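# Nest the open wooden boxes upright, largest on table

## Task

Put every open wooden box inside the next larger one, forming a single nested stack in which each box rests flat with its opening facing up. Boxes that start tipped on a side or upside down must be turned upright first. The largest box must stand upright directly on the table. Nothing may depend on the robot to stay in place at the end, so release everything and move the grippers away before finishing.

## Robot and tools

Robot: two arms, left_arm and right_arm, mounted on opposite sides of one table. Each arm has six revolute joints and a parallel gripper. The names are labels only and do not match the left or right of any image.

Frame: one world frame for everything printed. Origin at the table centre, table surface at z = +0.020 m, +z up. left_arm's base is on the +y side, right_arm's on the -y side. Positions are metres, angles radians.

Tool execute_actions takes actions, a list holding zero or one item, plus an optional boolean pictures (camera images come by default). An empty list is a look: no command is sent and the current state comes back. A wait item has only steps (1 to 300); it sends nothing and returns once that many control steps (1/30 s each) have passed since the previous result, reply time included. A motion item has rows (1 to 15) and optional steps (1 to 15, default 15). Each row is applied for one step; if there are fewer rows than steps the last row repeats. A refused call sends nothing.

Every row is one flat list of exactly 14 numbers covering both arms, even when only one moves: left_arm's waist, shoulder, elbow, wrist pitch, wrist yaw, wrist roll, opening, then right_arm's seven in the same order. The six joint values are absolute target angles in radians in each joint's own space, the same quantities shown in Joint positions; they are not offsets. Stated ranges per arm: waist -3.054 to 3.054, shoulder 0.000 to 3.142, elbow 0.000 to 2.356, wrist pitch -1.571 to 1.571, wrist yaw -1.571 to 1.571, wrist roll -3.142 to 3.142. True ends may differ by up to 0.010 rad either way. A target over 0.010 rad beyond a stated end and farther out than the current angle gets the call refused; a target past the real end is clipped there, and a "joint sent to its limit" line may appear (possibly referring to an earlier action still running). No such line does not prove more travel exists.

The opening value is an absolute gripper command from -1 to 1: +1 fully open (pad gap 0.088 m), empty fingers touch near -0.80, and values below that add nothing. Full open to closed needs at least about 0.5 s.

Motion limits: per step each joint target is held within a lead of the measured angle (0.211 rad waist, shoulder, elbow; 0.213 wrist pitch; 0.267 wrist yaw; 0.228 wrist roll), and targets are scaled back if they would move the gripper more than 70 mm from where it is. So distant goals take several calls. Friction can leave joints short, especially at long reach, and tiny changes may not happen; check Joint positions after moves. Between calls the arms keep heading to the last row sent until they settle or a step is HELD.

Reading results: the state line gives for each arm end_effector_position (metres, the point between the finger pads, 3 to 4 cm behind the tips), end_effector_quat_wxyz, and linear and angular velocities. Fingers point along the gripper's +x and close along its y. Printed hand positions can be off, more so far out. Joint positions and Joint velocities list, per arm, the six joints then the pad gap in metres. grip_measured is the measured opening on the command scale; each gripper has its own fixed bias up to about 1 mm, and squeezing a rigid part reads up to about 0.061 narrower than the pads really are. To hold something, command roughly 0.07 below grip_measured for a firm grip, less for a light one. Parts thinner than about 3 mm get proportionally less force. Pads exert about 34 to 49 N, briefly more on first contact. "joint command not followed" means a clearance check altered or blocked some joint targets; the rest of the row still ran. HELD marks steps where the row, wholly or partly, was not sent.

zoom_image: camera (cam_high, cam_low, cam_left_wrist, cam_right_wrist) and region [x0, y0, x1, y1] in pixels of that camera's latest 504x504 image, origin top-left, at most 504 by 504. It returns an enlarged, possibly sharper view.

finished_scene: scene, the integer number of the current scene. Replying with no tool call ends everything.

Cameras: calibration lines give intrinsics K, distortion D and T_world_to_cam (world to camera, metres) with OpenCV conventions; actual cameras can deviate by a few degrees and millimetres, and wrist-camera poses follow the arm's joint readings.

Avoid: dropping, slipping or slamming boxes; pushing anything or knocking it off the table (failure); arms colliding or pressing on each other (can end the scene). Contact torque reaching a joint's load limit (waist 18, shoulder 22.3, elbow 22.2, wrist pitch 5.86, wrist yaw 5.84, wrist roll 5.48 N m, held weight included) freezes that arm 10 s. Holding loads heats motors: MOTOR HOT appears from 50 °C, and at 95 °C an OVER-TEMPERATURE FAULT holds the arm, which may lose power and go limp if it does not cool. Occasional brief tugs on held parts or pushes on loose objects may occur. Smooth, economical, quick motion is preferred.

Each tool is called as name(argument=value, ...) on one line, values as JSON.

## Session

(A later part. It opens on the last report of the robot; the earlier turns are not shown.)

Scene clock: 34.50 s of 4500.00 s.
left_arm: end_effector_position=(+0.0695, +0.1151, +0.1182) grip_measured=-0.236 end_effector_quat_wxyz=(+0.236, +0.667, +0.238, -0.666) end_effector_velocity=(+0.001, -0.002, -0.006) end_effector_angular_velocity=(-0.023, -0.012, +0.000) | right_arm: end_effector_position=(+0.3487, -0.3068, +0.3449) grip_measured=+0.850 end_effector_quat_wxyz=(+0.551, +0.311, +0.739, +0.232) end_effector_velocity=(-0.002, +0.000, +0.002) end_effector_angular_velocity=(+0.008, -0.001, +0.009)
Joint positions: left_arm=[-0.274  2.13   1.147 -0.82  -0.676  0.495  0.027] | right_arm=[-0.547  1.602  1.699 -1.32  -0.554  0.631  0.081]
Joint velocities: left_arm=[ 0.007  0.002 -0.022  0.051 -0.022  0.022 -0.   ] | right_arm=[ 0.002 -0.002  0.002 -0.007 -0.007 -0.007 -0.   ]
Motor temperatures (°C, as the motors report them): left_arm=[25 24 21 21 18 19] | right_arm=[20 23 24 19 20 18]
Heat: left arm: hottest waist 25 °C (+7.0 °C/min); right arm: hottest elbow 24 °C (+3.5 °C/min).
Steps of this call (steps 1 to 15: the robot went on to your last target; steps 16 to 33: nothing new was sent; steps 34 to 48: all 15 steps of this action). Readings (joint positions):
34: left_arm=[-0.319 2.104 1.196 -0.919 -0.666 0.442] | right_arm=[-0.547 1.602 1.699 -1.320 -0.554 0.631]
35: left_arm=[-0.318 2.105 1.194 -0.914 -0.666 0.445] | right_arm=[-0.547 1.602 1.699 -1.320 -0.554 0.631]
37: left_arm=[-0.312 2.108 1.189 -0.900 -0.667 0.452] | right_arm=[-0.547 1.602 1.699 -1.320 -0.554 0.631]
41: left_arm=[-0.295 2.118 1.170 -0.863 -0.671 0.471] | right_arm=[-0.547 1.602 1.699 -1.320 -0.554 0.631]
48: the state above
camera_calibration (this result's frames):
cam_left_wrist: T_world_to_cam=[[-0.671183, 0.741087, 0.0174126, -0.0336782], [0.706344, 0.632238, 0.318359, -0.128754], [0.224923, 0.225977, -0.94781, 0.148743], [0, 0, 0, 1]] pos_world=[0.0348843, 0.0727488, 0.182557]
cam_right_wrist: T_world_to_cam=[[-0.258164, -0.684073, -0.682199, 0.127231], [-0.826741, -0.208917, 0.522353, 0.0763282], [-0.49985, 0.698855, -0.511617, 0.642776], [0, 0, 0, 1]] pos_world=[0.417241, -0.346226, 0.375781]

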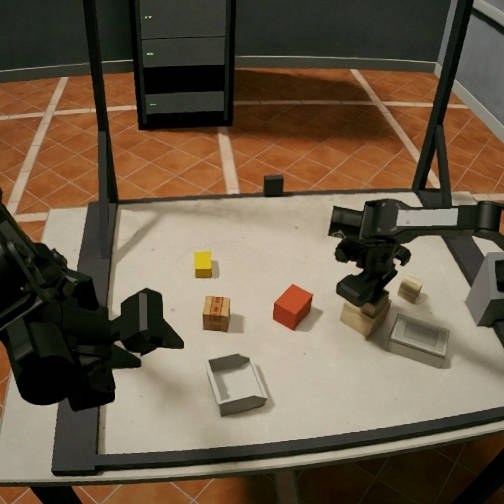

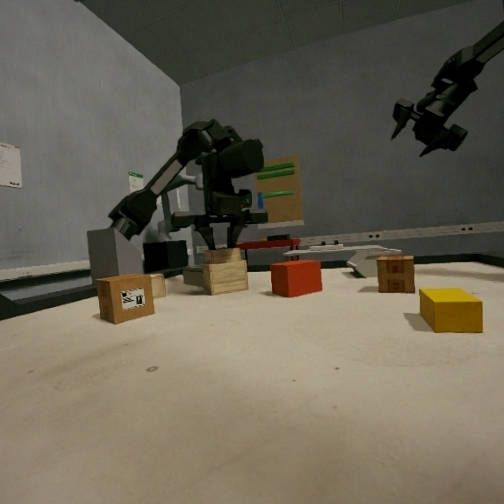

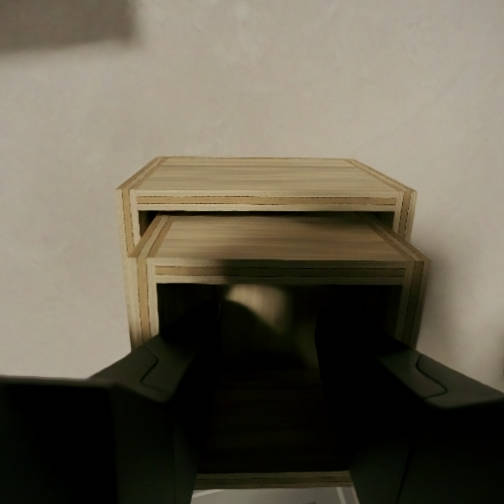

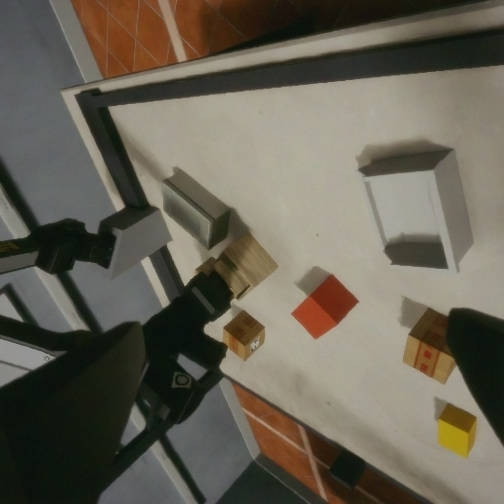

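In. Down to z≈.086.

execute_actions(actions=[{"rows":[[-0.266,2.14,1.133,-0.793,-0.682,0.51,-0.15,-0.547,1.602,1.699,-1.32,-0.554,0.631,0.85],[-0.258,2.145,1.126,-0.774,-0.684,0.52,-0.15,-0.547,1.602,1.699,-1.32,-0.554,0.631,0.85],[-0.25,2.15,1.119,-0.756,-0.685,0.529,-0.15,-0.547,1.602,1.699,-1.32,-0.554,0.631,0.85],[-0.242,2.156,1.112,-0.737,-0.687,0.539,-0.15,-0.547,1.602,1.699,-1.32,-0.554,0.631,0.85],[-0.234,2.161,1.105,-0.719,-0.688,0.548,-0.15,-0.547,1.602,1.699,-1.32,-0.554,0.631,0.85],[-0.226,2.167,1.098,-0.70,-0.69,0.558,-0.15,-0.547,1.602,1.699,-1.32,-0.554,0.631,0.85],[-0.218,2.172,1.091,-0.68,-0.691,0.568,-0.15,-0.547,1.602,1.699,-1.32,-0.554,0.631,0.85],[-0.21,2.178,1.084,-0.662,-0.693,0.578,-0.15,-0.547,1.602,1.699,-1.32,-0.554,0.631,0.85]],"steps":15}], pictures=false)

execute_actions(actions=[{"rows":[[-0.21,2.178,1.084,-0.662,-0.693,0.578,-0.65,-0.547,1.602,1.699,-1.32,-0.554,0.631,0.85]],"steps":8}])

Scene clock: 35.70 s of 4500.00 s.
left_arm: end_effector_position=(+0.0698, +0.1151, +0.0855) grip_measured=-0.236 end_effector_quat_wxyz=(+0.236, +0.666, +0.239, -0.666) end_effector_velocity=(-0.002, -0.017, +0.001) end_effector_angular_velocity=(-0.078, +0.002, +0.037) | right_arm: end_effector_position=(+0.3487, -0.3068, +0.3449) grip_measured=+0.850 end_effector_quat_wxyz=(+0.551, +0.311, +0.739, +0.232) end_effector_velocity=(-0.001, -0.003, +0.002) end_effector_angular_velocity=(+0.005, +0.001, -0.000)
Joint positions: left_arm=[-0.21   2.173  1.089 -0.669 -0.689  0.573  0.027] | right_arm=[-0.547  1.602  1.699 -1.32  -0.554  0.631  0.081]
Joint velocities: left_arm=[-0.002 -0.002 -0.002  0.095 -0.022  0.022 -0.   ] | right_arm=[-0.007 -0.007 -0.002 -0.007 -0.007 -0.007 -0.   ]
Motor temperatures (°C, as the motors report them): left_arm=[25 23 21 21 18 19] | right_arm=[20 23 24 19 20 18]
Heat: left arm: hottest waist 25 °C (+6.7 °C/min); right arm: hottest elbow 24 °C (+3.4 °C/min).
Steps of this call (steps 1 to 15: the robot went on to your last target; steps 16 to 21: nothing new was sent; steps 22 to 36: all 15 steps of this action). Readings (joint positions):
22: left_arm=[-0.274 2.131 1.144 -0.811 -0.677 0.500] | right_arm=[-0.547 1.602 1.699 -1.320 -0.554 0.631]
23: left_arm=[-0.272 2.131 1.142 -0.802 -0.678 0.504] | right_arm=[-0.547 1.602 1.699 -1.320 -0.554 0.631]
25: left_arm=[-0.263 2.137 1.134 -0.777 -0.680 0.517] | right_arm=[-0.547 1.602 1.699 -1.320 -0.554 0.631]
29: left_arm=[-0.232 2.157 1.109 -0.713 -0.685 0.550] | right_arm=[-0.547 1.602 1.699 -1.320 -0.554 0.631]
36: the state above

Scene clock: 35.97 s of 4500.00 s.
left_arm: end_effector_position=(+0.0696, +0.1144, +0.0855) grip_measured=-0.608 end_effector_quat_wxyz=(+0.237, +0.666, +0.238, -0.666) end_effector_velocity=(+0.001, +0.001, +0.001) end_effector_angular_velocity=(+0.002, -0.009, +0.001) | right_arm: end_effector_position=(+0.3487, -0.3068, +0.3449) grip_measured=+0.850 end_effector_quat_wxyz=(+0.551, +0.311, +0.739, +0.232) end_effector_velocity=(+0.001, +0.000, +0.001) end_effector_angular_velocity=(+0.014, -0.019, +0.012)
Joint positions: left_arm=[-0.21   2.173  1.089 -0.665 -0.689  0.576  0.009] | right_arm=[-0.547  1.602  1.699 -1.32  -0.554  0.631  0.081]
Joint velocities: left_arm=[-0.002 -0.002 -0.002 -0.007 -0.007 -0.007 -0.02 ] | right_arm=[-0.002 -0.002 -0.002  0.007 -0.007 -0.022 -0.   ]
Motor temperatures (°C, as the motors report them): left_arm=[25 23 21 21 18 19] | right_arm=[20 23 24 19 20 18]
Heat: left arm: hottest waist 25 °C (+6.7 °C/min); right arm: hottest elbow 24 °C (+3.3 °C/min).
Steps of this call (steps 1 to 8: all 8 steps of this action). Readings (joint positions):
1: left_arm=[-0.210 2.173 1.089 -0.667 -0.689 0.574] | right_arm=[-0.547 1.602 1.699 -1.320 -0.554 0.631]
2: left_arm=[-0.210 2.173 1.089 -0.667 -0.689 0.574] | right_arm=[-0.547 1.602 1.699 -1.320 -0.554 0.631]
4: left_arm=[-0.210 2.173 1.089 -0.666 -0.689 0.575] | right_arm=[-0.547 1.602 1.699 -1.320 -0.554 0.631]
8: the state above
camera_calibration (this result's frames):
cam_left_wrist: T_world_to_cam=[[-0.672986, 0.73948, 0.0160939, -0.0320344], [0.705141, 0.634862, 0.315796, -0.117989], [0.223307, 0.223875, -0.948691, 0.118282], [0, 0, 0, 1]] pos_world=[0.0352271, 0.0721154, 0.149989]
cam_right_wrist: T_world_to_cam=[[-0.258164, -0.684073, -0.682199, 0.127231], [-0.826741, -0.208917, 0.522353, 0.0763282], [-0.49985, 0.698855, -0.511617, 0.642776], [0, 0, 0, 1]] pos_world=[0.417241, -0.346226, 0.375781]

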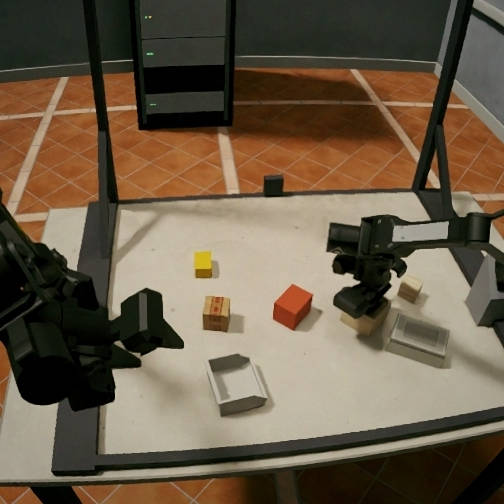

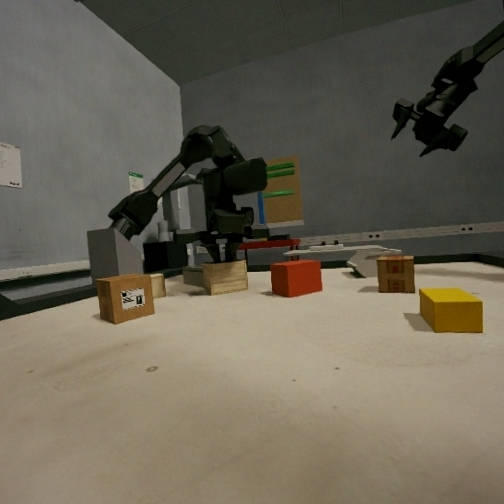

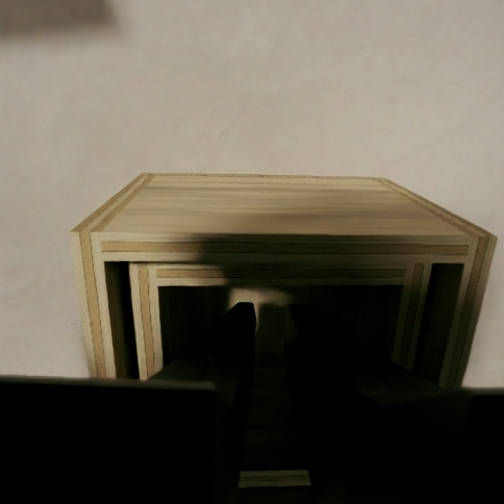

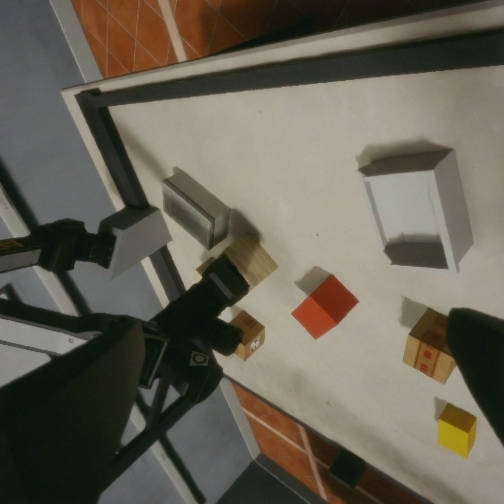

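execute_actions(actions=[{"rows":[[-0.23,2.155,1.11,-0.71,-0.685,0.55,-0.65,-0.547,1.602,1.699,-1.32,-0.554,0.631,0.85],[-0.255,2.135,1.13,-0.765,-0.68,0.52,-0.65,-0.547,1.602,1.699,-1.32,-0.554,0.631,0.85],[-0.28,2.12,1.155,-0.82,-0.676,0.5,-0.65,-0.547,1.602,1.699,-1.32,-0.554,0.631,0.85],[-0.30,2.105,1.18,-0.87,-0.67,0.5,-0.65,-0.547,1.602,1.699,-1.32,-0.554,0.631,0.85],[-0.32,2.095,1.2,-0.92,-0.67,0.5,-0.65,-0.547,1.602,1.699,-1.32,-0.554,0.631,0.85],[-0.34,2.085,1.225,-0.965,-0.67,0.5,-0.65,-0.547,1.602,1.699,-1.32,-0.554,0.631,0.85]],"steps":10}], pictures=false)

execute_actions(actions=[{"rows":[[-0.39,2.095,1.2,-0.96,-0.685,0.55,-0.65,-0.547,1.602,1.699,-1.32,-0.554,0.631,0.85],[-0.445,2.11,1.17,-0.955,-0.70,0.6,-0.65,-0.547,1.602,1.699,-1.32,-0.554,0.631,0.85],[-0.5,2.13,1.14,-0.95,-0.72,0.65,-0.5,-0.547,1.602,1.699,-1.32,-0.554,0.631,0.85],[-0.555,2.15,1.11,-0.945,-0.74,0.7,-0.3,-0.547,1.602,1.699,-1.32,-0.554,0.631,0.85],[-0.61,2.17,1.08,-0.94,-0.76,0.75,-0.1,-0.547,1.602,1.699,-1.32,-0.554,0.631,0.85],[-0.665,2.195,1.045,-0.93,-0.78,0.8,0.1,-0.547,1.602,1.699,-1.32,-0.554,0.631,0.85],[-0.72,2.22,1.01,-0.925,-0.8,0.85,0.3,-0.547,1.602,1.699,-1.32,-0.554,0.631,0.85],[-0.775,2.245,0.975,-0.92,-0.82,0.9,0.5,-0.547,1.602,1.699,-1.32,-0.554,0.631,0.85],[-0.83,2.27,0.94,-0.91,-0.84,0.95,0.6,-0.547,1.602,1.699,-1.32,-0.554,0.631,0.85],[-0.875,2.295,0.905,-0.905,-0.855,1.0,0.6,-0.547,1.602,1.699,-1.32,-0.554,0.631,0.85],[-0.91,2.32,0.87,-0.9,-0.87,1.04,0.6,-0.547,1.602,1.699,-1.32,-0.554,0.631,0.85],[-0.93,2.345,0.84,-0.89,-0.88,1.07,0.6,-0.547,1.602,1.699,-1.32,-0.554,0.631,0.85],[-0.94,2.368,0.816,-0.886,-0.887,1.088,0.6,-0.547,1.602,1.699,-1.32,-0.554,0.631,0.85]],"steps":15}], pictures=false)

execute_actions(actions=[{"steps":10}])

Scene clock: 38.73 s of 4500.00 s.
left_arm: end_effector_position=(+0.0699, +0.1093, +0.1499) grip_measured=-0.647 end_effector_quat_wxyz=(+0.226, +0.671, +0.207, -0.676) end_effector_velocity=(+0.018, -0.040, +0.124) end_effector_angular_velocity=(-0.198, +0.042, +0.004) | right_arm: end_effector_position=(+0.3487, -0.3068, +0.3449) grip_measured=+0.850 end_effector_quat_wxyz=(+0.551, +0.311, +0.739, +0.232) end_effector_velocity=(-0.002, -0.001, +0.000) end_effector_angular_velocity=(+0.004, +0.004, +0.006)
Joint positions: left_arm=[-0.331  2.094  1.21  -0.928 -0.676  0.507  0.007] | right_arm=[-0.547  1.602  1.699 -1.32  -0.554  0.631  0.081]
Joint velocities: left_arm=[-0.164 -0.193  0.232 -0.3   -0.007 -0.051 -0.   ] | right_arm=[-0.002 -0.002 -0.002 -0.007 -0.007 -0.007 -0.   ]
Motor temperatures (°C, as the motors report them): left_arm=[26 23 21 21 18 19] | right_arm=[20 24 24 19 20 18]
Heat: left arm: hottest waist 26 °C (+7.7 °C/min); right arm: hottest shoulder 24 °C (+3.1 °C/min).
Steps of this call (steps 1 to 15: the robot went on to your last target; steps 16 to 73: nothing new was sent; steps 74 to 83: all 10 steps of this action). Readings (joint positions):
74: left_arm=[-0.211 2.173 1.090 -0.668 -0.689 0.573] | right_arm=[-0.547 1.602 1.699 -1.320 -0.554 0.631]
75: left_arm=[-0.214 2.171 1.095 -0.689 -0.689 0.562] | right_arm=[-0.547 1.602 1.699 -1.320 -0.554 0.631]
77: left_arm=[-0.236 2.159 1.115 -0.763 -0.685 0.534] | right_arm=[-0.547 1.602 1.699 -1.320 -0.554 0.631]
81: left_arm=[-0.311 2.113 1.186 -0.900 -0.677 0.511] | right_arm=[-0.547 1.602 1.699 -1.320 -0.554 0.631]
83: the state above

Scene clock: 39.23 s of 4500.00 s.
left_arm: end_effector_position=(-0.0020, +0.2437, +0.1362) grip_measured=+0.531 end_effector_quat_wxyz=(-0.155, +0.801, -0.296, -0.497) end_effector_velocity=(+0.106, +0.171, -0.131) end_effector_angular_velocity=(+0.256, -1.065, -1.153) | right_arm: end_effector_position=(+0.3487, -0.3068, +0.3449) grip_measured=+0.850 end_effector_quat_wxyz=(+0.551, +0.311, +0.739, +0.232) end_effector_velocity=(-0.002, -0.001, +0.000) end_effector_angular_velocity=(+0.004, +0.004, +0.006)
Joint positions: left_arm=[-0.911  2.337  0.859 -0.9   -0.859  1.037  0.065] | right_arm=[-0.547  1.602  1.699 -1.32  -0.554  0.631  0.081]
Joint velocities: left_arm=[-0.335  0.466 -0.603  0.022 -0.168  0.505  0.037] | right_arm=[-0.002 -0.002 -0.002 -0.007 -0.007 -0.007 -0.   ]
Motor temperatures (°C, as the motors report them): left_arm=[26 23 21 21 18 19] | right_arm=[20 24 24 19 20 18]
Heat: left arm: hottest waist 26 °C (+7.6 °C/min); right arm: hottest shoulder 24 °C (+3.1 °C/min).
Steps of this call (steps 1 to 15: all 15 steps of this action). Readings (joint positions):
1: left_arm=[-0.337 2.090 1.213 -0.936 -0.677 0.511] | right_arm=[-0.547 1.602 1.699 -1.320 -0.554 0.631]
2: left_arm=[-0.349 2.090 1.210 -0.941 -0.682 0.530] | right_arm=[-0.547 1.602 1.699 -1.320 -0.554 0.631]
4: left_arm=[-0.408 2.101 1.184 -0.942 -0.705 0.594] | right_arm=[-0.547 1.602 1.699 -1.320 -0.554 0.631]
8: left_arm=[-0.620 2.173 1.079 -0.931 -0.765 0.767] | right_arm=[-0.547 1.602 1.699 -1.320 -0.554 0.631]
15: the state above

Scene clock: 39.57 s of 4500.00 s.
left_arm: end_effector_position=(+0.0032, +0.2510, +0.1303) grip_measured=+0.595 end_effector_quat_wxyz=(-0.185, +0.803, -0.324, -0.464) end_effector_velocity=(+0.005, +0.004, -0.003) end_effector_angular_velocity=(-0.012, -0.036, -0.033) | right_arm: end_effector_position=(+0.3487, -0.3068, +0.3449) grip_measured=+0.850 end_effector_quat_wxyz=(+0.551, +0.311, +0.739, +0.232) end_effector_velocity=(-0.001, -0.001, +0.002) end_effector_angular_velocity=(+0.006, +0.000, +0.004)
Joint positions: left_arm=[-0.934  2.361  0.823 -0.889 -0.882  1.084  0.068] | right_arm=[-0.547  1.602  1.699 -1.32  -0.554  0.631  0.081]
Joint velocities: left_arm=[-0.012  0.012 -0.027  0.007 -0.022  0.007  0.001] | right_arm=[-0.002 -0.002  0.002 -0.007 -0.007 -0.007 -0.   ]
Motor temperatures (°C, as the motors report them): left_arm=[26 23 21 21 18 19] | right_arm=[20 24 24 19 20 18]
Heat: left arm: hottest waist 26 °C (+7.6 °C/min); right arm: hottest shoulder 24 °C (+3.0 °C/min).
Steps of this call (steps 1 to 10: the robot went on to your last target). Readings (joint positions):
1: left_arm=[-0.919 2.349 0.842 -0.899 -0.865 1.051] | right_arm=[-0.547 1.602 1.699 -1.320 -0.554 0.631]
2: left_arm=[-0.923 2.356 0.832 -0.897 -0.870 1.061] | right_arm=[-0.547 1.602 1.699 -1.320 -0.554 0.631]
4: left_arm=[-0.927 2.359 0.826 -0.892 -0.877 1.073] | right_arm=[-0.547 1.602 1.699 -1.320 -0.554 0.631]
8: left_arm=[-0.933 2.360 0.825 -0.889 -0.882 1.082] | right_arm=[-0.547 1.602 1.699 -1.320 -0.554 0.631]
10: the state above
camera_calibration (this result's frames):
cam_left_wrist: T_world_to_cam=[[0.652788, 0.757356, -0.0167334, -0.182913], [0.51148, -0.424351, 0.747205, 0.0383278], [0.558799, -0.496325, -0.664383, 0.287697], [0, 0, 0, 1]] pos_world=[-0.0609653, 0.297586, 0.159442]
cam_right_wrist: T_world_to_cam=[[-0.258164, -0.684073, -0.682199, 0.127231], [-0.826741, -0.208917, 0.522353, 0.0763282], [-0.49985, 0.698855, -0.511617, 0.642776], [0, 0, 0, 1]] pos_world=[0.417241, -0.346226, 0.375781]

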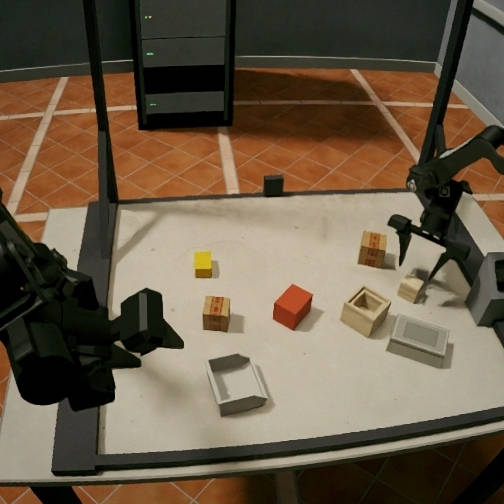

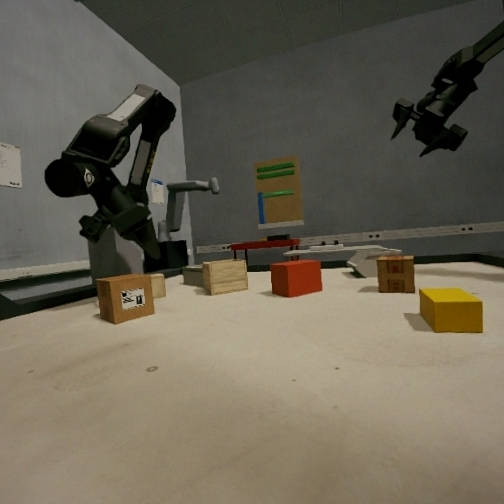

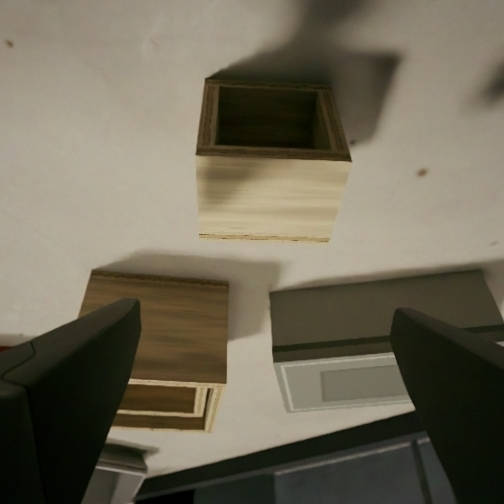

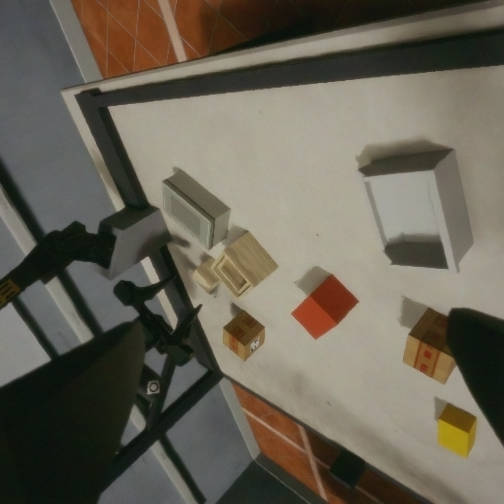

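execute_actions(actions=[{"rows":[[-0.93,2.388,0.808,-0.85,-0.894,1.1,0.6,-0.547,1.602,1.699,-1.32,-0.554,0.631,0.85],[-0.92,2.408,0.8,-0.813,-0.901,1.11,0.6,-0.547,1.602,1.699,-1.32,-0.554,0.631,0.85],[-0.91,2.428,0.79,-0.776,-0.908,1.12,0.6,-0.547,1.602,1.699,-1.32,-0.554,0.631,0.85],[-0.9,2.448,0.782,-0.739,-0.915,1.13,0.6,-0.547,1.602,1.699,-1.32,-0.554,0.631,0.85],[-0.89,2.468,0.773,-0.702,-0.922,1.143,0.6,-0.547,1.602,1.699,-1.32,-0.554,0.631,0.85],[-0.88,2.488,0.765,-0.665,-0.93,1.154,0.6,-0.547,1.602,1.699,-1.32,-0.554,0.631,0.85],[-0.87,2.508,0.757,-0.628,-0.937,1.165,0.6,-0.547,1.602,1.699,-1.32,-0.554,0.631,0.85],[-0.86,2.528,0.749,-0.59,-0.944,1.176,0.6,-0.547,1.602,1.699,-1.32,-0.554,0.631,0.85],[-0.849,2.548,0.741,-0.553,-0.951,1.187,0.6,-0.547,1.602,1.699,-1.32,-0.554,0.631,0.85],[-0.838,2.569,0.733,-0.516,-0.958,1.198,0.6,-0.547,1.602,1.699,-1.32,-0.554,0.631,0.85]],"steps":15}], pictures=false)

execute_actions(actions=[{"rows":[[-0.838,2.569,0.733,-0.516,-0.958,1.198,0.6,-0.547,1.602,1.699,-1.32,-0.554,0.631,0.85],[-0.838,2.569,0.733,-0.516,-0.958,1.198,0.5,-0.547,1.602,1.699,-1.32,-0.554,0.631,0.85],[-0.838,2.569,0.733,-0.516,-0.958,1.198,0.4,-0.547,1.602,1.699,-1.32,-0.554,0.631,0.85],[-0.838,2.569,0.733,-0.516,-0.958,1.198,0.3,-0.547,1.602,1.699,-1.32,-0.554,0.631,0.85],[-0.838,2.569,0.733,-0.516,-0.958,1.198,0.2,-0.547,1.602,1.699,-1.32,-0.554,0.631,0.85],[-0.838,2.569,0.733,-0.516,-0.958,1.198,0.1,-0.547,1.602,1.699,-1.32,-0.554,0.631,0.85],[-0.838,2.569,0.733,-0.516,-0.958,1.198,-0.04,-0.547,1.602,1.699,-1.32,-0.554,0.631,0.85]],"steps":15}])

Scene clock: 41.43 s of 4500.00 s.
left_arm: end_effector_position=(-0.0011, +0.2583, +0.0654) grip_measured=+0.597 end_effector_quat_wxyz=(-0.191, +0.803, -0.325, -0.461) end_effector_velocity=(-0.006, -0.002, -0.022) end_effector_angular_velocity=(-0.052, +0.028, +0.005) | right_arm: end_effector_position=(+0.3487, -0.3068, +0.3449) grip_measured=+0.850 end_effector_quat_wxyz=(+0.551, +0.311, +0.739, +0.232) end_effector_velocity=(-0.003, +0.000, +0.001) end_effector_angular_velocity=(+0.005, +0.004, +0.010)
Joint positions: left_arm=[-0.843  2.557  0.739 -0.538 -0.949  1.19   0.068] | right_arm=[-0.547  1.602  1.699 -1.32  -0.554  0.631  0.081]
Joint velocities: left_arm=[ 0.027  0.071 -0.037  0.198 -0.051  0.051 -0.   ] | right_arm=[ 0.002 -0.002 -0.002 -0.007 -0.007 -0.007  0.   ]
Motor temperatures (°C, as the motors report them): left_arm=[25 23 21 21 18 19] | right_arm=[20 24 24 19 20 18]
Heat: left arm: hottest waist 25 °C (+5.8 °C/min); right arm: hottest shoulder 24 °C (+2.9 °C/min).
Steps of this call (steps 1 to 30: the robot went on to your last target; steps 31 to 41: nothing new was sent; steps 42 to 56: all 15 steps of this action). Readings (joint positions):
42: left_arm=[-0.935 2.364 0.821 -0.884 -0.885 1.088] | right_arm=[-0.547 1.602 1.699 -1.320 -0.554 0.631]
43: left_arm=[-0.935 2.370 0.818 -0.867 -0.888 1.093] | right_arm=[-0.547 1.602 1.699 -1.320 -0.554 0.631]
45: left_arm=[-0.926 2.395 0.809 -0.817 -0.897 1.106] | right_arm=[-0.547 1.602 1.699 -1.320 -0.554 0.631]
49: left_arm=[-0.889 2.469 0.777 -0.690 -0.921 1.145] | right_arm=[-0.547 1.602 1.699 -1.320 -0.554 0.631]
56: the state above

Scene clock: 41.93 s of 4500.00 s.
left_arm: end_effector_position=(-0.0024, +0.2571, +0.0638) grip_measured=+0.053 end_effector_quat_wxyz=(-0.187, +0.803, -0.327, -0.462) end_effector_velocity=(+0.001, +0.002, -0.001) end_effector_angular_velocity=(+0.008, -0.003, +0.001) | right_arm: end_effector_position=(+0.3487, -0.3068, +0.3449) grip_measured=+0.850 end_effector_quat_wxyz=(+0.551, +0.311, +0.739, +0.232) end_effector_velocity=(-0.002, -0.002, +0.002) end_effector_angular_velocity=(+0.006, +0.000, +0.004)
Joint positions: left_arm=[-0.84   2.563  0.738 -0.519 -0.956  1.196  0.042] | right_arm=[-0.547  1.602  1.699 -1.32  -0.554  0.631  0.081]
Joint velocities: left_arm=[-0.002  0.002 -0.002 -0.007  0.007 -0.007  0.   ] | right_arm=[-0.002 -0.007 -0.002 -0.007 -0.007 -0.007  0.   ]
Motor temperatures (°C, as the motors report them): left_arm=[25 23 21 21 18 19] | right_arm=[20 24 24 19 20 18]
Heat: left arm: hottest waist 25 °C (+5.7 °C/min); right arm: hottest shoulder 24 °C (+2.9 °C/min).
Steps of this call (steps 1 to 15: all 15 steps of this action). Readings (joint positions):
1: left_arm=[-0.842 2.559 0.738 -0.533 -0.951 1.192] | right_arm=[-0.547 1.602 1.699 -1.320 -0.554 0.631]
2: left_arm=[-0.842 2.560 0.738 -0.528 -0.952 1.193] | right_arm=[-0.547 1.602 1.699 -1.320 -0.554 0.631]
4: left_arm=[-0.841 2.561 0.738 -0.523 -0.953 1.194] | right_arm=[-0.547 1.602 1.699 -1.320 -0.554 0.631]
8: left_arm=[-0.840 2.562 0.738 -0.520 -0.954 1.195] | right_arm=[-0.547 1.602 1.699 -1.320 -0.554 0.631]
15: the state above
camera_calibration (this result's frames):
cam_left_wrist: T_world_to_cam=[[0.657437, 0.753359, -0.015079, -0.184015], [0.505298, -0.425939, 0.7505, 0.0935731], [0.558973, -0.501025, -0.660699, 0.250676], [0, 0, 0, 1]] pos_world=[-0.0664252, 0.304081, 0.0926201]
cam_right_wrist: T_world_to_cam=[[-0.258164, -0.684073, -0.682199, 0.127231], [-0.826741, -0.208917, 0.522353, 0.0763282], [-0.49985, 0.698855, -0.511617, 0.642776], [0, 0, 0, 1]] pos_world=[0.417241, -0.346226, 0.375781]

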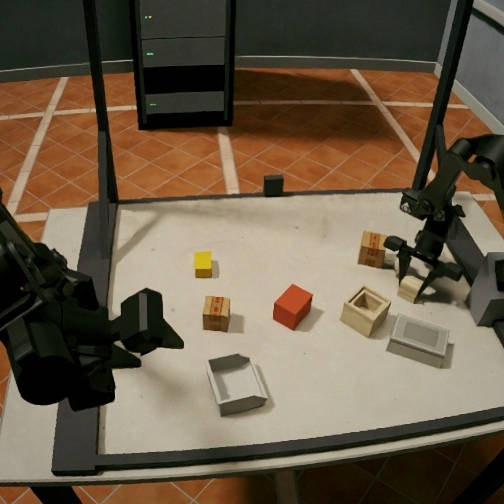

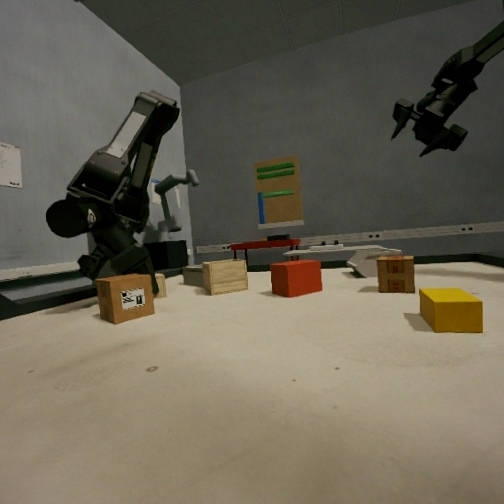

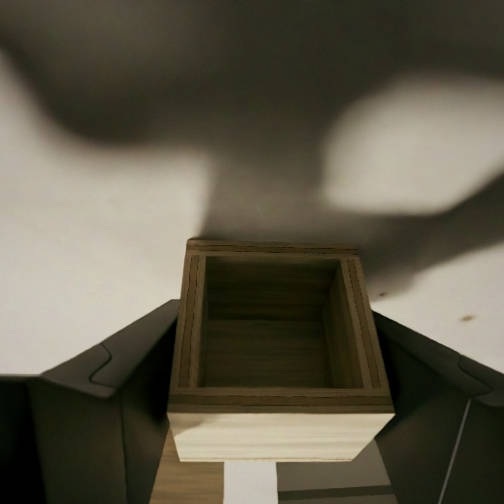

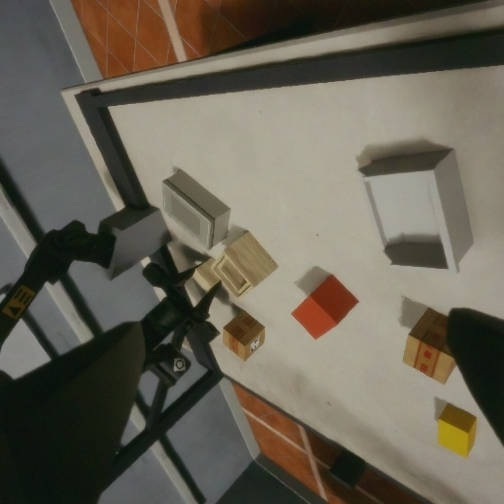

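execute_actions(actions=[{"rows":[[-0.855,2.535,0.75,-0.57,-0.946,1.18,-0.04,-0.547,1.602,1.699,-1.32,-0.554,0.631,0.85],[-0.872,2.5,0.765,-0.63,-0.934,1.16,-0.04,-0.547,1.602,1.699,-1.32,-0.554,0.631,0.85],[-0.89,2.465,0.78,-0.69,-0.922,1.14,-0.04,-0.547,1.602,1.699,-1.32,-0.554,0.631,0.85],[-0.907,2.43,0.795,-0.75,-0.91,1.12,-0.04,-0.547,1.602,1.699,-1.32,-0.554,0.631,0.85],[-0.924,2.395,0.81,-0.81,-0.9,1.1,-0.04,-0.547,1.602,1.699,-1.32,-0.554,0.631,0.85],[-0.94,2.36,0.825,-0.87,-0.887,1.09,-0.04,-0.547,1.602,1.699,-1.32,-0.554,0.631,0.85],[-0.94,2.31,0.85,-0.92,-0.87,1.1,-0.04,-0.547,1.602,1.699,-1.32,-0.554,0.631,0.85],[-0.92,2.26,0.88,-0.95,-0.85,1.12,-0.04,-0.547,1.602,1.699,-1.32,-0.554,0.631,0.85],[-0.89,2.21,0.92,-0.97,-0.83,1.14,-0.04,-0.547,1.602,1.699,-1.32,-0.554,0.631,0.85],[-0.85,2.16,0.96,-0.99,-0.8,1.17,-0.04,-0.547,1.602,1.699,-1.32,-0.554,0.631,0.85],[-0.8,2.11,1.0,-1.01,-0.77,1.2,-0.04,-0.547,1.602,1.699,-1.32,-0.554,0.631,0.85],[-0.74,2.07,1.04,-1.03,-0.74,1.23,-0.04,-0.547,1.602,1.699,-1.32,-0.554,0.631,0.85],[-0.68,2.03,1.08,-1.045,-0.7,1.26,-0.04,-0.547,1.602,1.699,-1.32,-0.554,0.631,0.85],[-0.62,2.0,1.12,-1.06,-0.66,1.29,-0.04,-0.547,1.602,1.699,-1.32,-0.554,0.631,0.85],[-0.56,1.97,1.16,-1.07,-0.61,1.32,-0.04,-0.547,1.602,1.699,-1.32,-0.554,0.631,0.85]]}], pictures=false)

execute_actions(actions=[{"rows":[[-0.5,1.95,1.205,-1.085,-0.55,1.36,-0.04,-0.547,1.602,1.699,-1.32,-0.554,0.631,0.85],[-0.44,1.95,1.25,-1.1,-0.485,1.4,-0.04,-0.547,1.602,1.699,-1.32,-0.554,0.631,0.85],[-0.38,1.95,1.295,-1.12,-0.42,1.44,-0.04,-0.547,1.602,1.699,-1.32,-0.554,0.631,0.85],[-0.32,1.96,1.34,-1.135,-0.355,1.48,-0.04,-0.547,1.602,1.699,-1.32,-0.554,0.631,0.85],[-0.26,1.97,1.385,-1.15,-0.29,1.52,-0.04,-0.547,1.602,1.699,-1.32,-0.554,0.631,0.85],[-0.2,1.98,1.43,-1.165,-0.225,1.56,-0.04,-0.547,1.602,1.699,-1.32,-0.554,0.631,0.85],[-0.14,2.0,1.475,-1.18,-0.16,1.6,-0.04,-0.547,1.602,1.699,-1.32,-0.554,0.631,0.85],[-0.08,2.02,1.52,-1.2,-0.095,1.64,-0.04,-0.547,1.602,1.699,-1.32,-0.554,0.631,0.85],[-0.02,2.04,1.565,-1.215,-0.03,1.68,-0.04,-0.547,1.602,1.699,-1.32,-0.554,0.631,0.85],[0.04,2.06,1.61,-1.23,0.035,1.72,-0.04,-0.547,1.602,1.699,-1.32,-0.554,0.631,0.85],[0.10,2.08,1.655,-1.25,0.10,1.76,-0.04,-0.547,1.602,1.699,-1.32,-0.554,0.631,0.85],[0.16,2.105,1.7,-1.265,0.16,1.8,-0.04,-0.547,1.602,1.699,-1.32,-0.554,0.631,0.85],[0.22,2.13,1.745,-1.28,0.22,1.835,-0.04,-0.547,1.602,1.699,-1.32,-0.554,0.631,0.85],[0.28,2.155,1.79,-1.295,0.28,1.87,-0.04,-0.547,1.602,1.699,-1.32,-0.554,0.631,0.85],[0.336,2.18,1.834,-1.31,0.33,1.9,-0.04,-0.547,1.602,1.699,-1.32,-0.554,0.631,0.85]]}], pictures=false)

execute_actions(actions=[{"rows":[[0.336,2.18,1.834,-1.31,0.33,1.9,-0.04,-0.547,1.602,1.699,-1.32,-0.554,0.631,0.85],[0.336,2.18,1.834,-1.31,0.33,1.9,-0.04,-0.547,1.602,1.699,-1.32,-0.554,0.631,0.85],[0.336,2.18,1.834,-1.31,0.33,1.9,-0.04,-0.547,1.602,1.699,-1.32,-0.554,0.631,0.85],[0.35,2.2,1.834,-1.295,0.33,1.915,-0.04,-0.547,1.602,1.699,-1.32,-0.554,0.631,0.85],[0.365,2.22,1.834,-1.28,0.325,1.93,-0.04,-0.547,1.602,1.699,-1.32,-0.554,0.631,0.85],[0.38,2.24,1.834,-1.265,0.325,1.945,-0.04,-0.547,1.602,1.699,-1.32,-0.554,0.631,0.85],[0.395,2.26,1.834,-1.25,0.32,1.96,-0.04,-0.547,1.602,1.699,-1.32,-0.554,0.631,0.85],[0.41,2.28,1.834,-1.235,0.32,1.98,-0.04,-0.547,1.602,1.699,-1.32,-0.554,0.631,0.85],[0.425,2.3,1.834,-1.22,0.318,1.995,-0.04,-0.547,1.602,1.699,-1.32,-0.554,0.631,0.85],[0.44,2.315,1.834,-1.205,0.318,2.01,-0.04,-0.547,1.602,1.699,-1.32,-0.554,0.631,0.85],[0.45,2.327,1.834,-1.195,0.318,2.02,-0.04,-0.547,1.602,1.699,-1.32,-0.554,0.631,0.85],[0.458,2.337,1.834,-1.186,0.318,2.029,-0.04,-0.547,1.602,1.699,-1.32,-0.554,0.631,0.85]]}], pictures=false)

execute_actions(actions=[{"steps":8}])

zoom_image(camera="cam_low", region=[220,220,340,300])

Scene clock: 45.87 s of 4500.00 s.
left_arm: end_effector_position=(+0.0099, +0.1879, +0.1918) grip_measured=+0.053 end_effector_quat_wxyz=(-0.139, +0.732, -0.242, -0.622) end_effector_velocity=(+0.207, -0.362, +0.220) end_effector_angular_velocity=(+0.909, +1.728, +1.262) | right_arm: end_effector_position=(+0.3487, -0.3068, +0.3449) grip_measured=+0.850 end_effector_quat_wxyz=(+0.551, +0.311, +0.739, +0.232) end_effector_velocity=(-0.001, -0.002, -0.000) end_effector_angular_velocity=(-0.000, +0.016, -0.009)
Joint positions: left_arm=[-0.727  2.086  1.045 -1.012 -0.72   1.24   0.042] | right_arm=[-0.547  1.602  1.699 -1.32  -0.554  0.631  0.081]
Joint velocities: left_arm=[ 1.536 -1.131  1.184 -0.505  1.048  0.769 -0.   ] | right_arm=[-0.007 -0.002 -0.002 -0.007 -0.007  0.007 -0.   ]
Motor temperatures (°C, as the motors report them): left_arm=[25 23 21 21 18 19] | right_arm=[20 24 25 19 20 18]
Heat: left arm: hottest waist 25 °C (+5.2 °C/min); right arm: hottest elbow 25 °C (+3.9 °C/min).
Steps of this call (steps 1 to 15: the robot went on to your last target; steps 16 to 90: nothing new was sent; then 0.43 s passed at rest; steps 91 to 105: all 15 steps of this action). Readings (joint positions):
91: left_arm=[-0.841 2.561 0.738 -0.523 -0.956 1.195] | right_arm=[-0.547 1.602 1.699 -1.320 -0.554 0.631]
92: left_arm=[-0.844 2.555 0.742 -0.546 -0.952 1.188] | right_arm=[-0.547 1.602 1.699 -1.320 -0.554 0.631]
94: left_arm=[-0.861 2.522 0.751 -0.626 -0.936 1.164] | right_arm=[-0.547 1.602 1.699 -1.320 -0.554 0.631]
98: left_arm=[-0.915 2.391 0.808 -0.821 -0.892 1.121] | right_arm=[-0.547 1.602 1.699 -1.320 -0.554 0.631]
105: the state above

Scene clock: 46.37 s of 4500.00 s.
left_arm: end_effector_position=(+0.1298, +0.0462, +0.1927) grip_measured=+0.053 end_effector_quat_wxyz=(-0.076, +0.335, -0.053, -0.938) end_effector_velocity=(+0.344, -0.249, -0.168) end_effector_angular_velocity=(+0.149, +1.757, +0.878) | right_arm: end_effector_position=(+0.3487, -0.3068, +0.3449) grip_measured=+0.850 end_effector_quat_wxyz=(+0.551, +0.311, +0.739, +0.232) end_effector_velocity=(-0.002, -0.001, +0.000) end_effector_angular_velocity=(+0.004, +0.004, +0.006)
Joint positions: left_arm=[ 0.083  2.108  1.704 -1.262  0.162  1.798  0.042] | right_arm=[-0.547  1.602  1.699 -1.32  -0.554  0.631  0.081]
Joint velocities: left_arm=[ 1.59   0.696  1.331 -0.447  1.707  1.048 -0.   ] | right_arm=[-0.002 -0.002 -0.002 -0.007 -0.007 -0.007 -0.   ]
Motor temperatures (°C, as the motors report them): left_arm=[25 23 21 21 18 19] | right_arm=[20 24 25 19 20 18]
Heat: left arm: hottest waist 25 °C (+5.2 °C/min); right arm: hottest elbow 25 °C (+3.9 °C/min).
Steps of this call (steps 1 to 15: all 15 steps of this action). Readings (joint positions):
1: left_arm=[-0.674 2.051 1.086 -1.029 -0.680 1.269] | right_arm=[-0.547 1.602 1.699 -1.320 -0.554 0.631]
2: left_arm=[-0.620 2.023 1.127 -1.048 -0.632 1.302] | right_arm=[-0.547 1.602 1.699 -1.320 -0.554 0.631]
4: left_arm=[-0.510 1.987 1.216 -1.082 -0.522 1.373] | right_arm=[-0.547 1.602 1.699 -1.320 -0.554 0.631]
8: left_arm=[-0.293 1.986 1.392 -1.148 -0.277 1.527] | right_arm=[-0.547 1.602 1.699 -1.320 -0.554 0.631]
15: the state above

Scene clock: 46.87 s of 4500.00 s.
left_arm: end_effector_position=(+0.1968, +0.0314, +0.0663) grip_measured=+0.053 end_effector_quat_wxyz=(-0.002, +0.261, +0.004, -0.965) end_effector_velocity=(+0.005, +0.028, -0.114) end_effector_angular_velocity=(+0.094, +0.041, +0.001) | right_arm: end_effector_position=(+0.3487, -0.3068, +0.3449) grip_measured=+0.850 end_effector_quat_wxyz=(+0.551, +0.311, +0.739, +0.232) end_effector_velocity=(+0.002, -0.001, -0.001) end_effector_angular_velocity=(-0.002, -0.014, -0.001)
Joint positions: left_arm=[ 0.452  2.327  1.829 -1.199  0.311  2.014  0.042] | right_arm=[-0.547  1.602  1.699 -1.32  -0.554  0.631  0.081]
Joint velocities: left_arm=[ 0.193  0.203 -0.002  0.081 -0.007  0.139 -0.   ] | right_arm=[-0.002 -0.002 -0.002  0.007  0.007 -0.007 -0.   ]
Motor temperatures (°C, as the motors report them): left_arm=[25 23 21 21 18 19] | right_arm=[20 24 25 19 20 18]
Heat: left arm: hottest waist 25 °C (+5.1 °C/min); right arm: hottest elbow 25 °C (+3.8 °C/min).
Steps of this call (steps 1 to 15: all 15 steps of this action). Readings (joint positions):
1: left_arm=[0.136 2.128 1.742 -1.271 0.211 1.826] | right_arm=[-0.547 1.602 1.699 -1.320 -0.554 0.631]
2: left_arm=[0.188 2.143 1.770 -1.276 0.244 1.846] | right_arm=[-0.547 1.602 1.699 -1.320 -0.554 0.631]
4: left_arm=[0.281 2.161 1.801 -1.291 0.278 1.874] | right_arm=[-0.547 1.602 1.699 -1.320 -0.554 0.631]
8: left_arm=[0.378 2.212 1.826 -1.267 0.306 1.933] | right_arm=[-0.547 1.602 1.699 -1.320 -0.554 0.631]
15: the state above

Scene clock: 47.13 s of 4500.00 s.
left_arm: end_effector_position=(+0.1982, +0.0304, +0.0621) grip_measured=+0.053 end_effector_quat_wxyz=(+0.002, +0.260, -0.000, -0.965) end_effector_velocity=(-0.004, +0.005, +0.003) end_effector_angular_velocity=(+0.009, +0.005, -0.028) | right_arm: end_effector_position=(+0.3487, -0.3068, +0.3449) grip_measured=+0.850 end_effector_quat_wxyz=(+0.551, +0.311, +0.739, +0.232) end_effector_velocity=(-0.005, -0.003, +0.002) end_effector_angular_velocity=(-0.000, +0.013, +0.008)
Joint positions: left_arm=[ 0.46   2.333  1.83  -1.189  0.315  2.026  0.042] | right_arm=[-0.547  1.602  1.699 -1.32  -0.554  0.631  0.081]
Joint velocities: left_arm=[-0.007 -0.002 -0.007 -0.022 -0.007  0.007 -0.   ] | right_arm=[-0.002 -0.007 -0.002 -0.022 -0.007 -0.007 -0.   ]
Motor temperatures (°C, as the motors report them): left_arm=[25 23 21 21 18 19] | right_arm=[20 24 25 19 20 18]
Heat: left arm: hottest waist 25 °C (+5.1 °C/min); right arm: hottest elbow 25 °C (+3.8 °C/min).
Steps of this call (steps 1 to 8: the robot went on to your last target). Readings (joint positions):
1: left_arm=[0.457 2.332 1.829 -1.196 0.311 2.018] | right_arm=[-0.547 1.602 1.699 -1.320 -0.554 0.631]
2: left_arm=[0.460 2.333 1.829 -1.196 0.315 2.021] | right_arm=[-0.547 1.602 1.699 -1.320 -0.554 0.631]
4: left_arm=[0.460 2.333 1.829 -1.190 0.315 2.023] | right_arm=[-0.547 1.602 1.699 -1.320 -0.554 0.631]
8: the state above
camera_calibration (this result's frames):
cam_left_wrist: T_world_to_cam=[[-0.0170181, 0.998506, 0.0519171, -0.0231383], [0.749336, 0.0471145, -0.660512, -0.0782363], [-0.661972, 0.0276627, -0.749018, 0.255207], [0, 0, 0, 1]] pos_world=[0.227171, 0.0197301, 0.14068]
cam_right_wrist: T_world_to_cam=[[-0.258164, -0.684073, -0.682199, 0.127231], [-0.826741, -0.208917, 0.522353, 0.0763282], [-0.49985, 0.698855, -0.511617, 0.642776], [0, 0, 0, 1]] pos_world=[0.417241, -0.346226, 0.375781]

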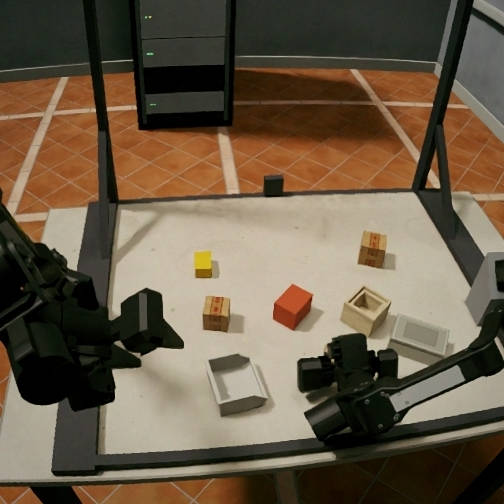

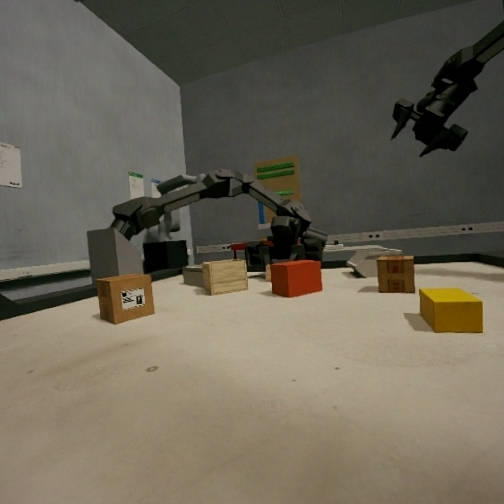

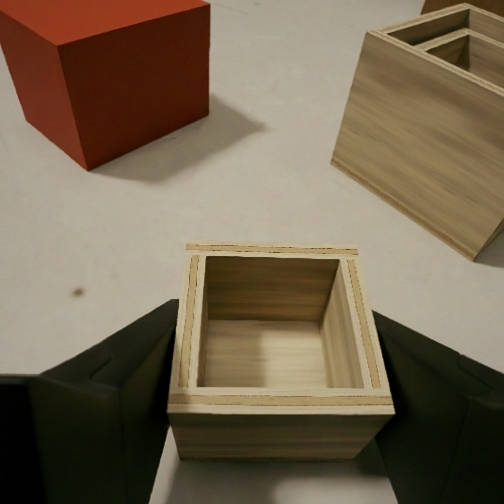

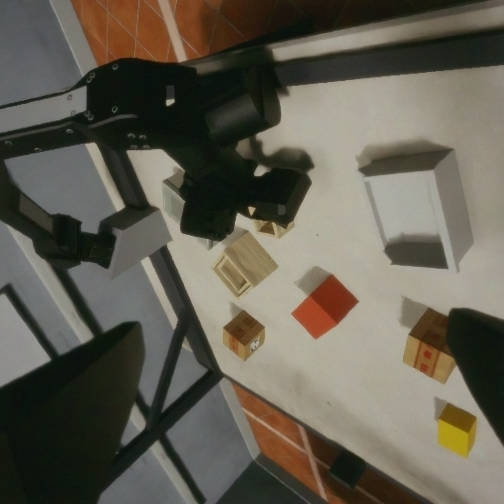

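Region (220, 220, 340, 300) of cam_low's 504x504 image, scaled by 4.200, with more detail than that image has.

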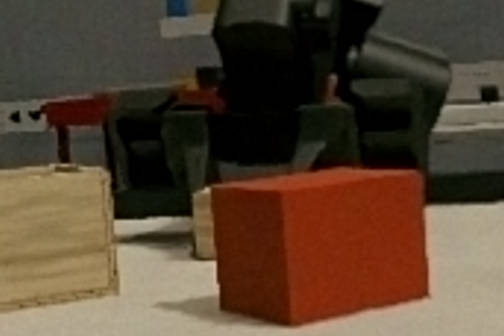

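Nearly down; lower ~5 mm, then release.

execute_actions(actions=[{"rows":[[0.462,2.342,1.835,-1.184,0.318,2.033,-0.04,-0.547,1.602,1.699,-1.32,-0.554,0.631,0.85],[0.466,2.348,1.836,-1.181,0.318,2.037,-0.04,-0.547,1.602,1.699,-1.32,-0.554,0.631,0.85]],"steps":10}], pictures=false)

Scene clock: 47.83 s of 4500.00 s.
left_arm: end_effector_position=(+0.1977, +0.0303, +0.0610) grip_measured=+0.053 end_effector_quat_wxyz=(+0.001, +0.259, -0.004, -0.966) end_effector_velocity=(+0.001, +0.001, +0.001) end_effector_angular_velocity=(+0.021, -0.005, +0.005) | right_arm: end_effector_position=(+0.3487, -0.3068, +0.3449) grip_measured=+0.850 end_effector_quat_wxyz=(+0.551, +0.311, +0.739, +0.232) end_effector_velocity=(-0.001, -0.001, +0.002) end_effector_angular_velocity=(+0.006, +0.000, +0.004)
Joint positions: left_arm=[ 0.462  2.337  1.83  -1.187  0.318  2.035  0.042] | right_arm=[-0.547  1.602  1.699 -1.32  -0.554  0.631  0.081]
Joint velocities: left_arm=[-0.002 -0.002  0.002 -0.007 -0.007 -0.022 -0.   ] | right_arm=[-0.002 -0.002  0.002 -0.007 -0.007 -0.007 -0.   ]
Motor temperatures (°C, as the motors report them): left_arm=[25 23 21 21 18 19] | right_arm=[20 24 25 19 20 18]
Heat: left arm: hottest waist 25 °C (+5.0 °C/min); right arm: hottest elbow 25 °C (+3.8 °C/min).
Steps of this call (steps 1 to 11: the robot went on to your last target; steps 12 to 21: all 10 steps of this action). Readings (joint positions):
12: left_arm=[0.460 2.333 1.830 -1.188 0.315 2.028] | right_arm=[-0.547 1.602 1.699 -1.320 -0.554 0.631]
13: left_arm=[0.461 2.335 1.830 -1.187 0.315 2.029] | right_arm=[-0.547 1.602 1.699 -1.320 -0.554 0.631]
15: left_arm=[0.462 2.336 1.830 -1.187 0.316 2.032] | right_arm=[-0.547 1.602 1.699 -1.320 -0.554 0.631]
19: left_arm=[0.462 2.336 1.830 -1.187 0.318 2.034] | right_arm=[-0.547 1.602 1.699 -1.320 -0.554 0.631]
21: the state above


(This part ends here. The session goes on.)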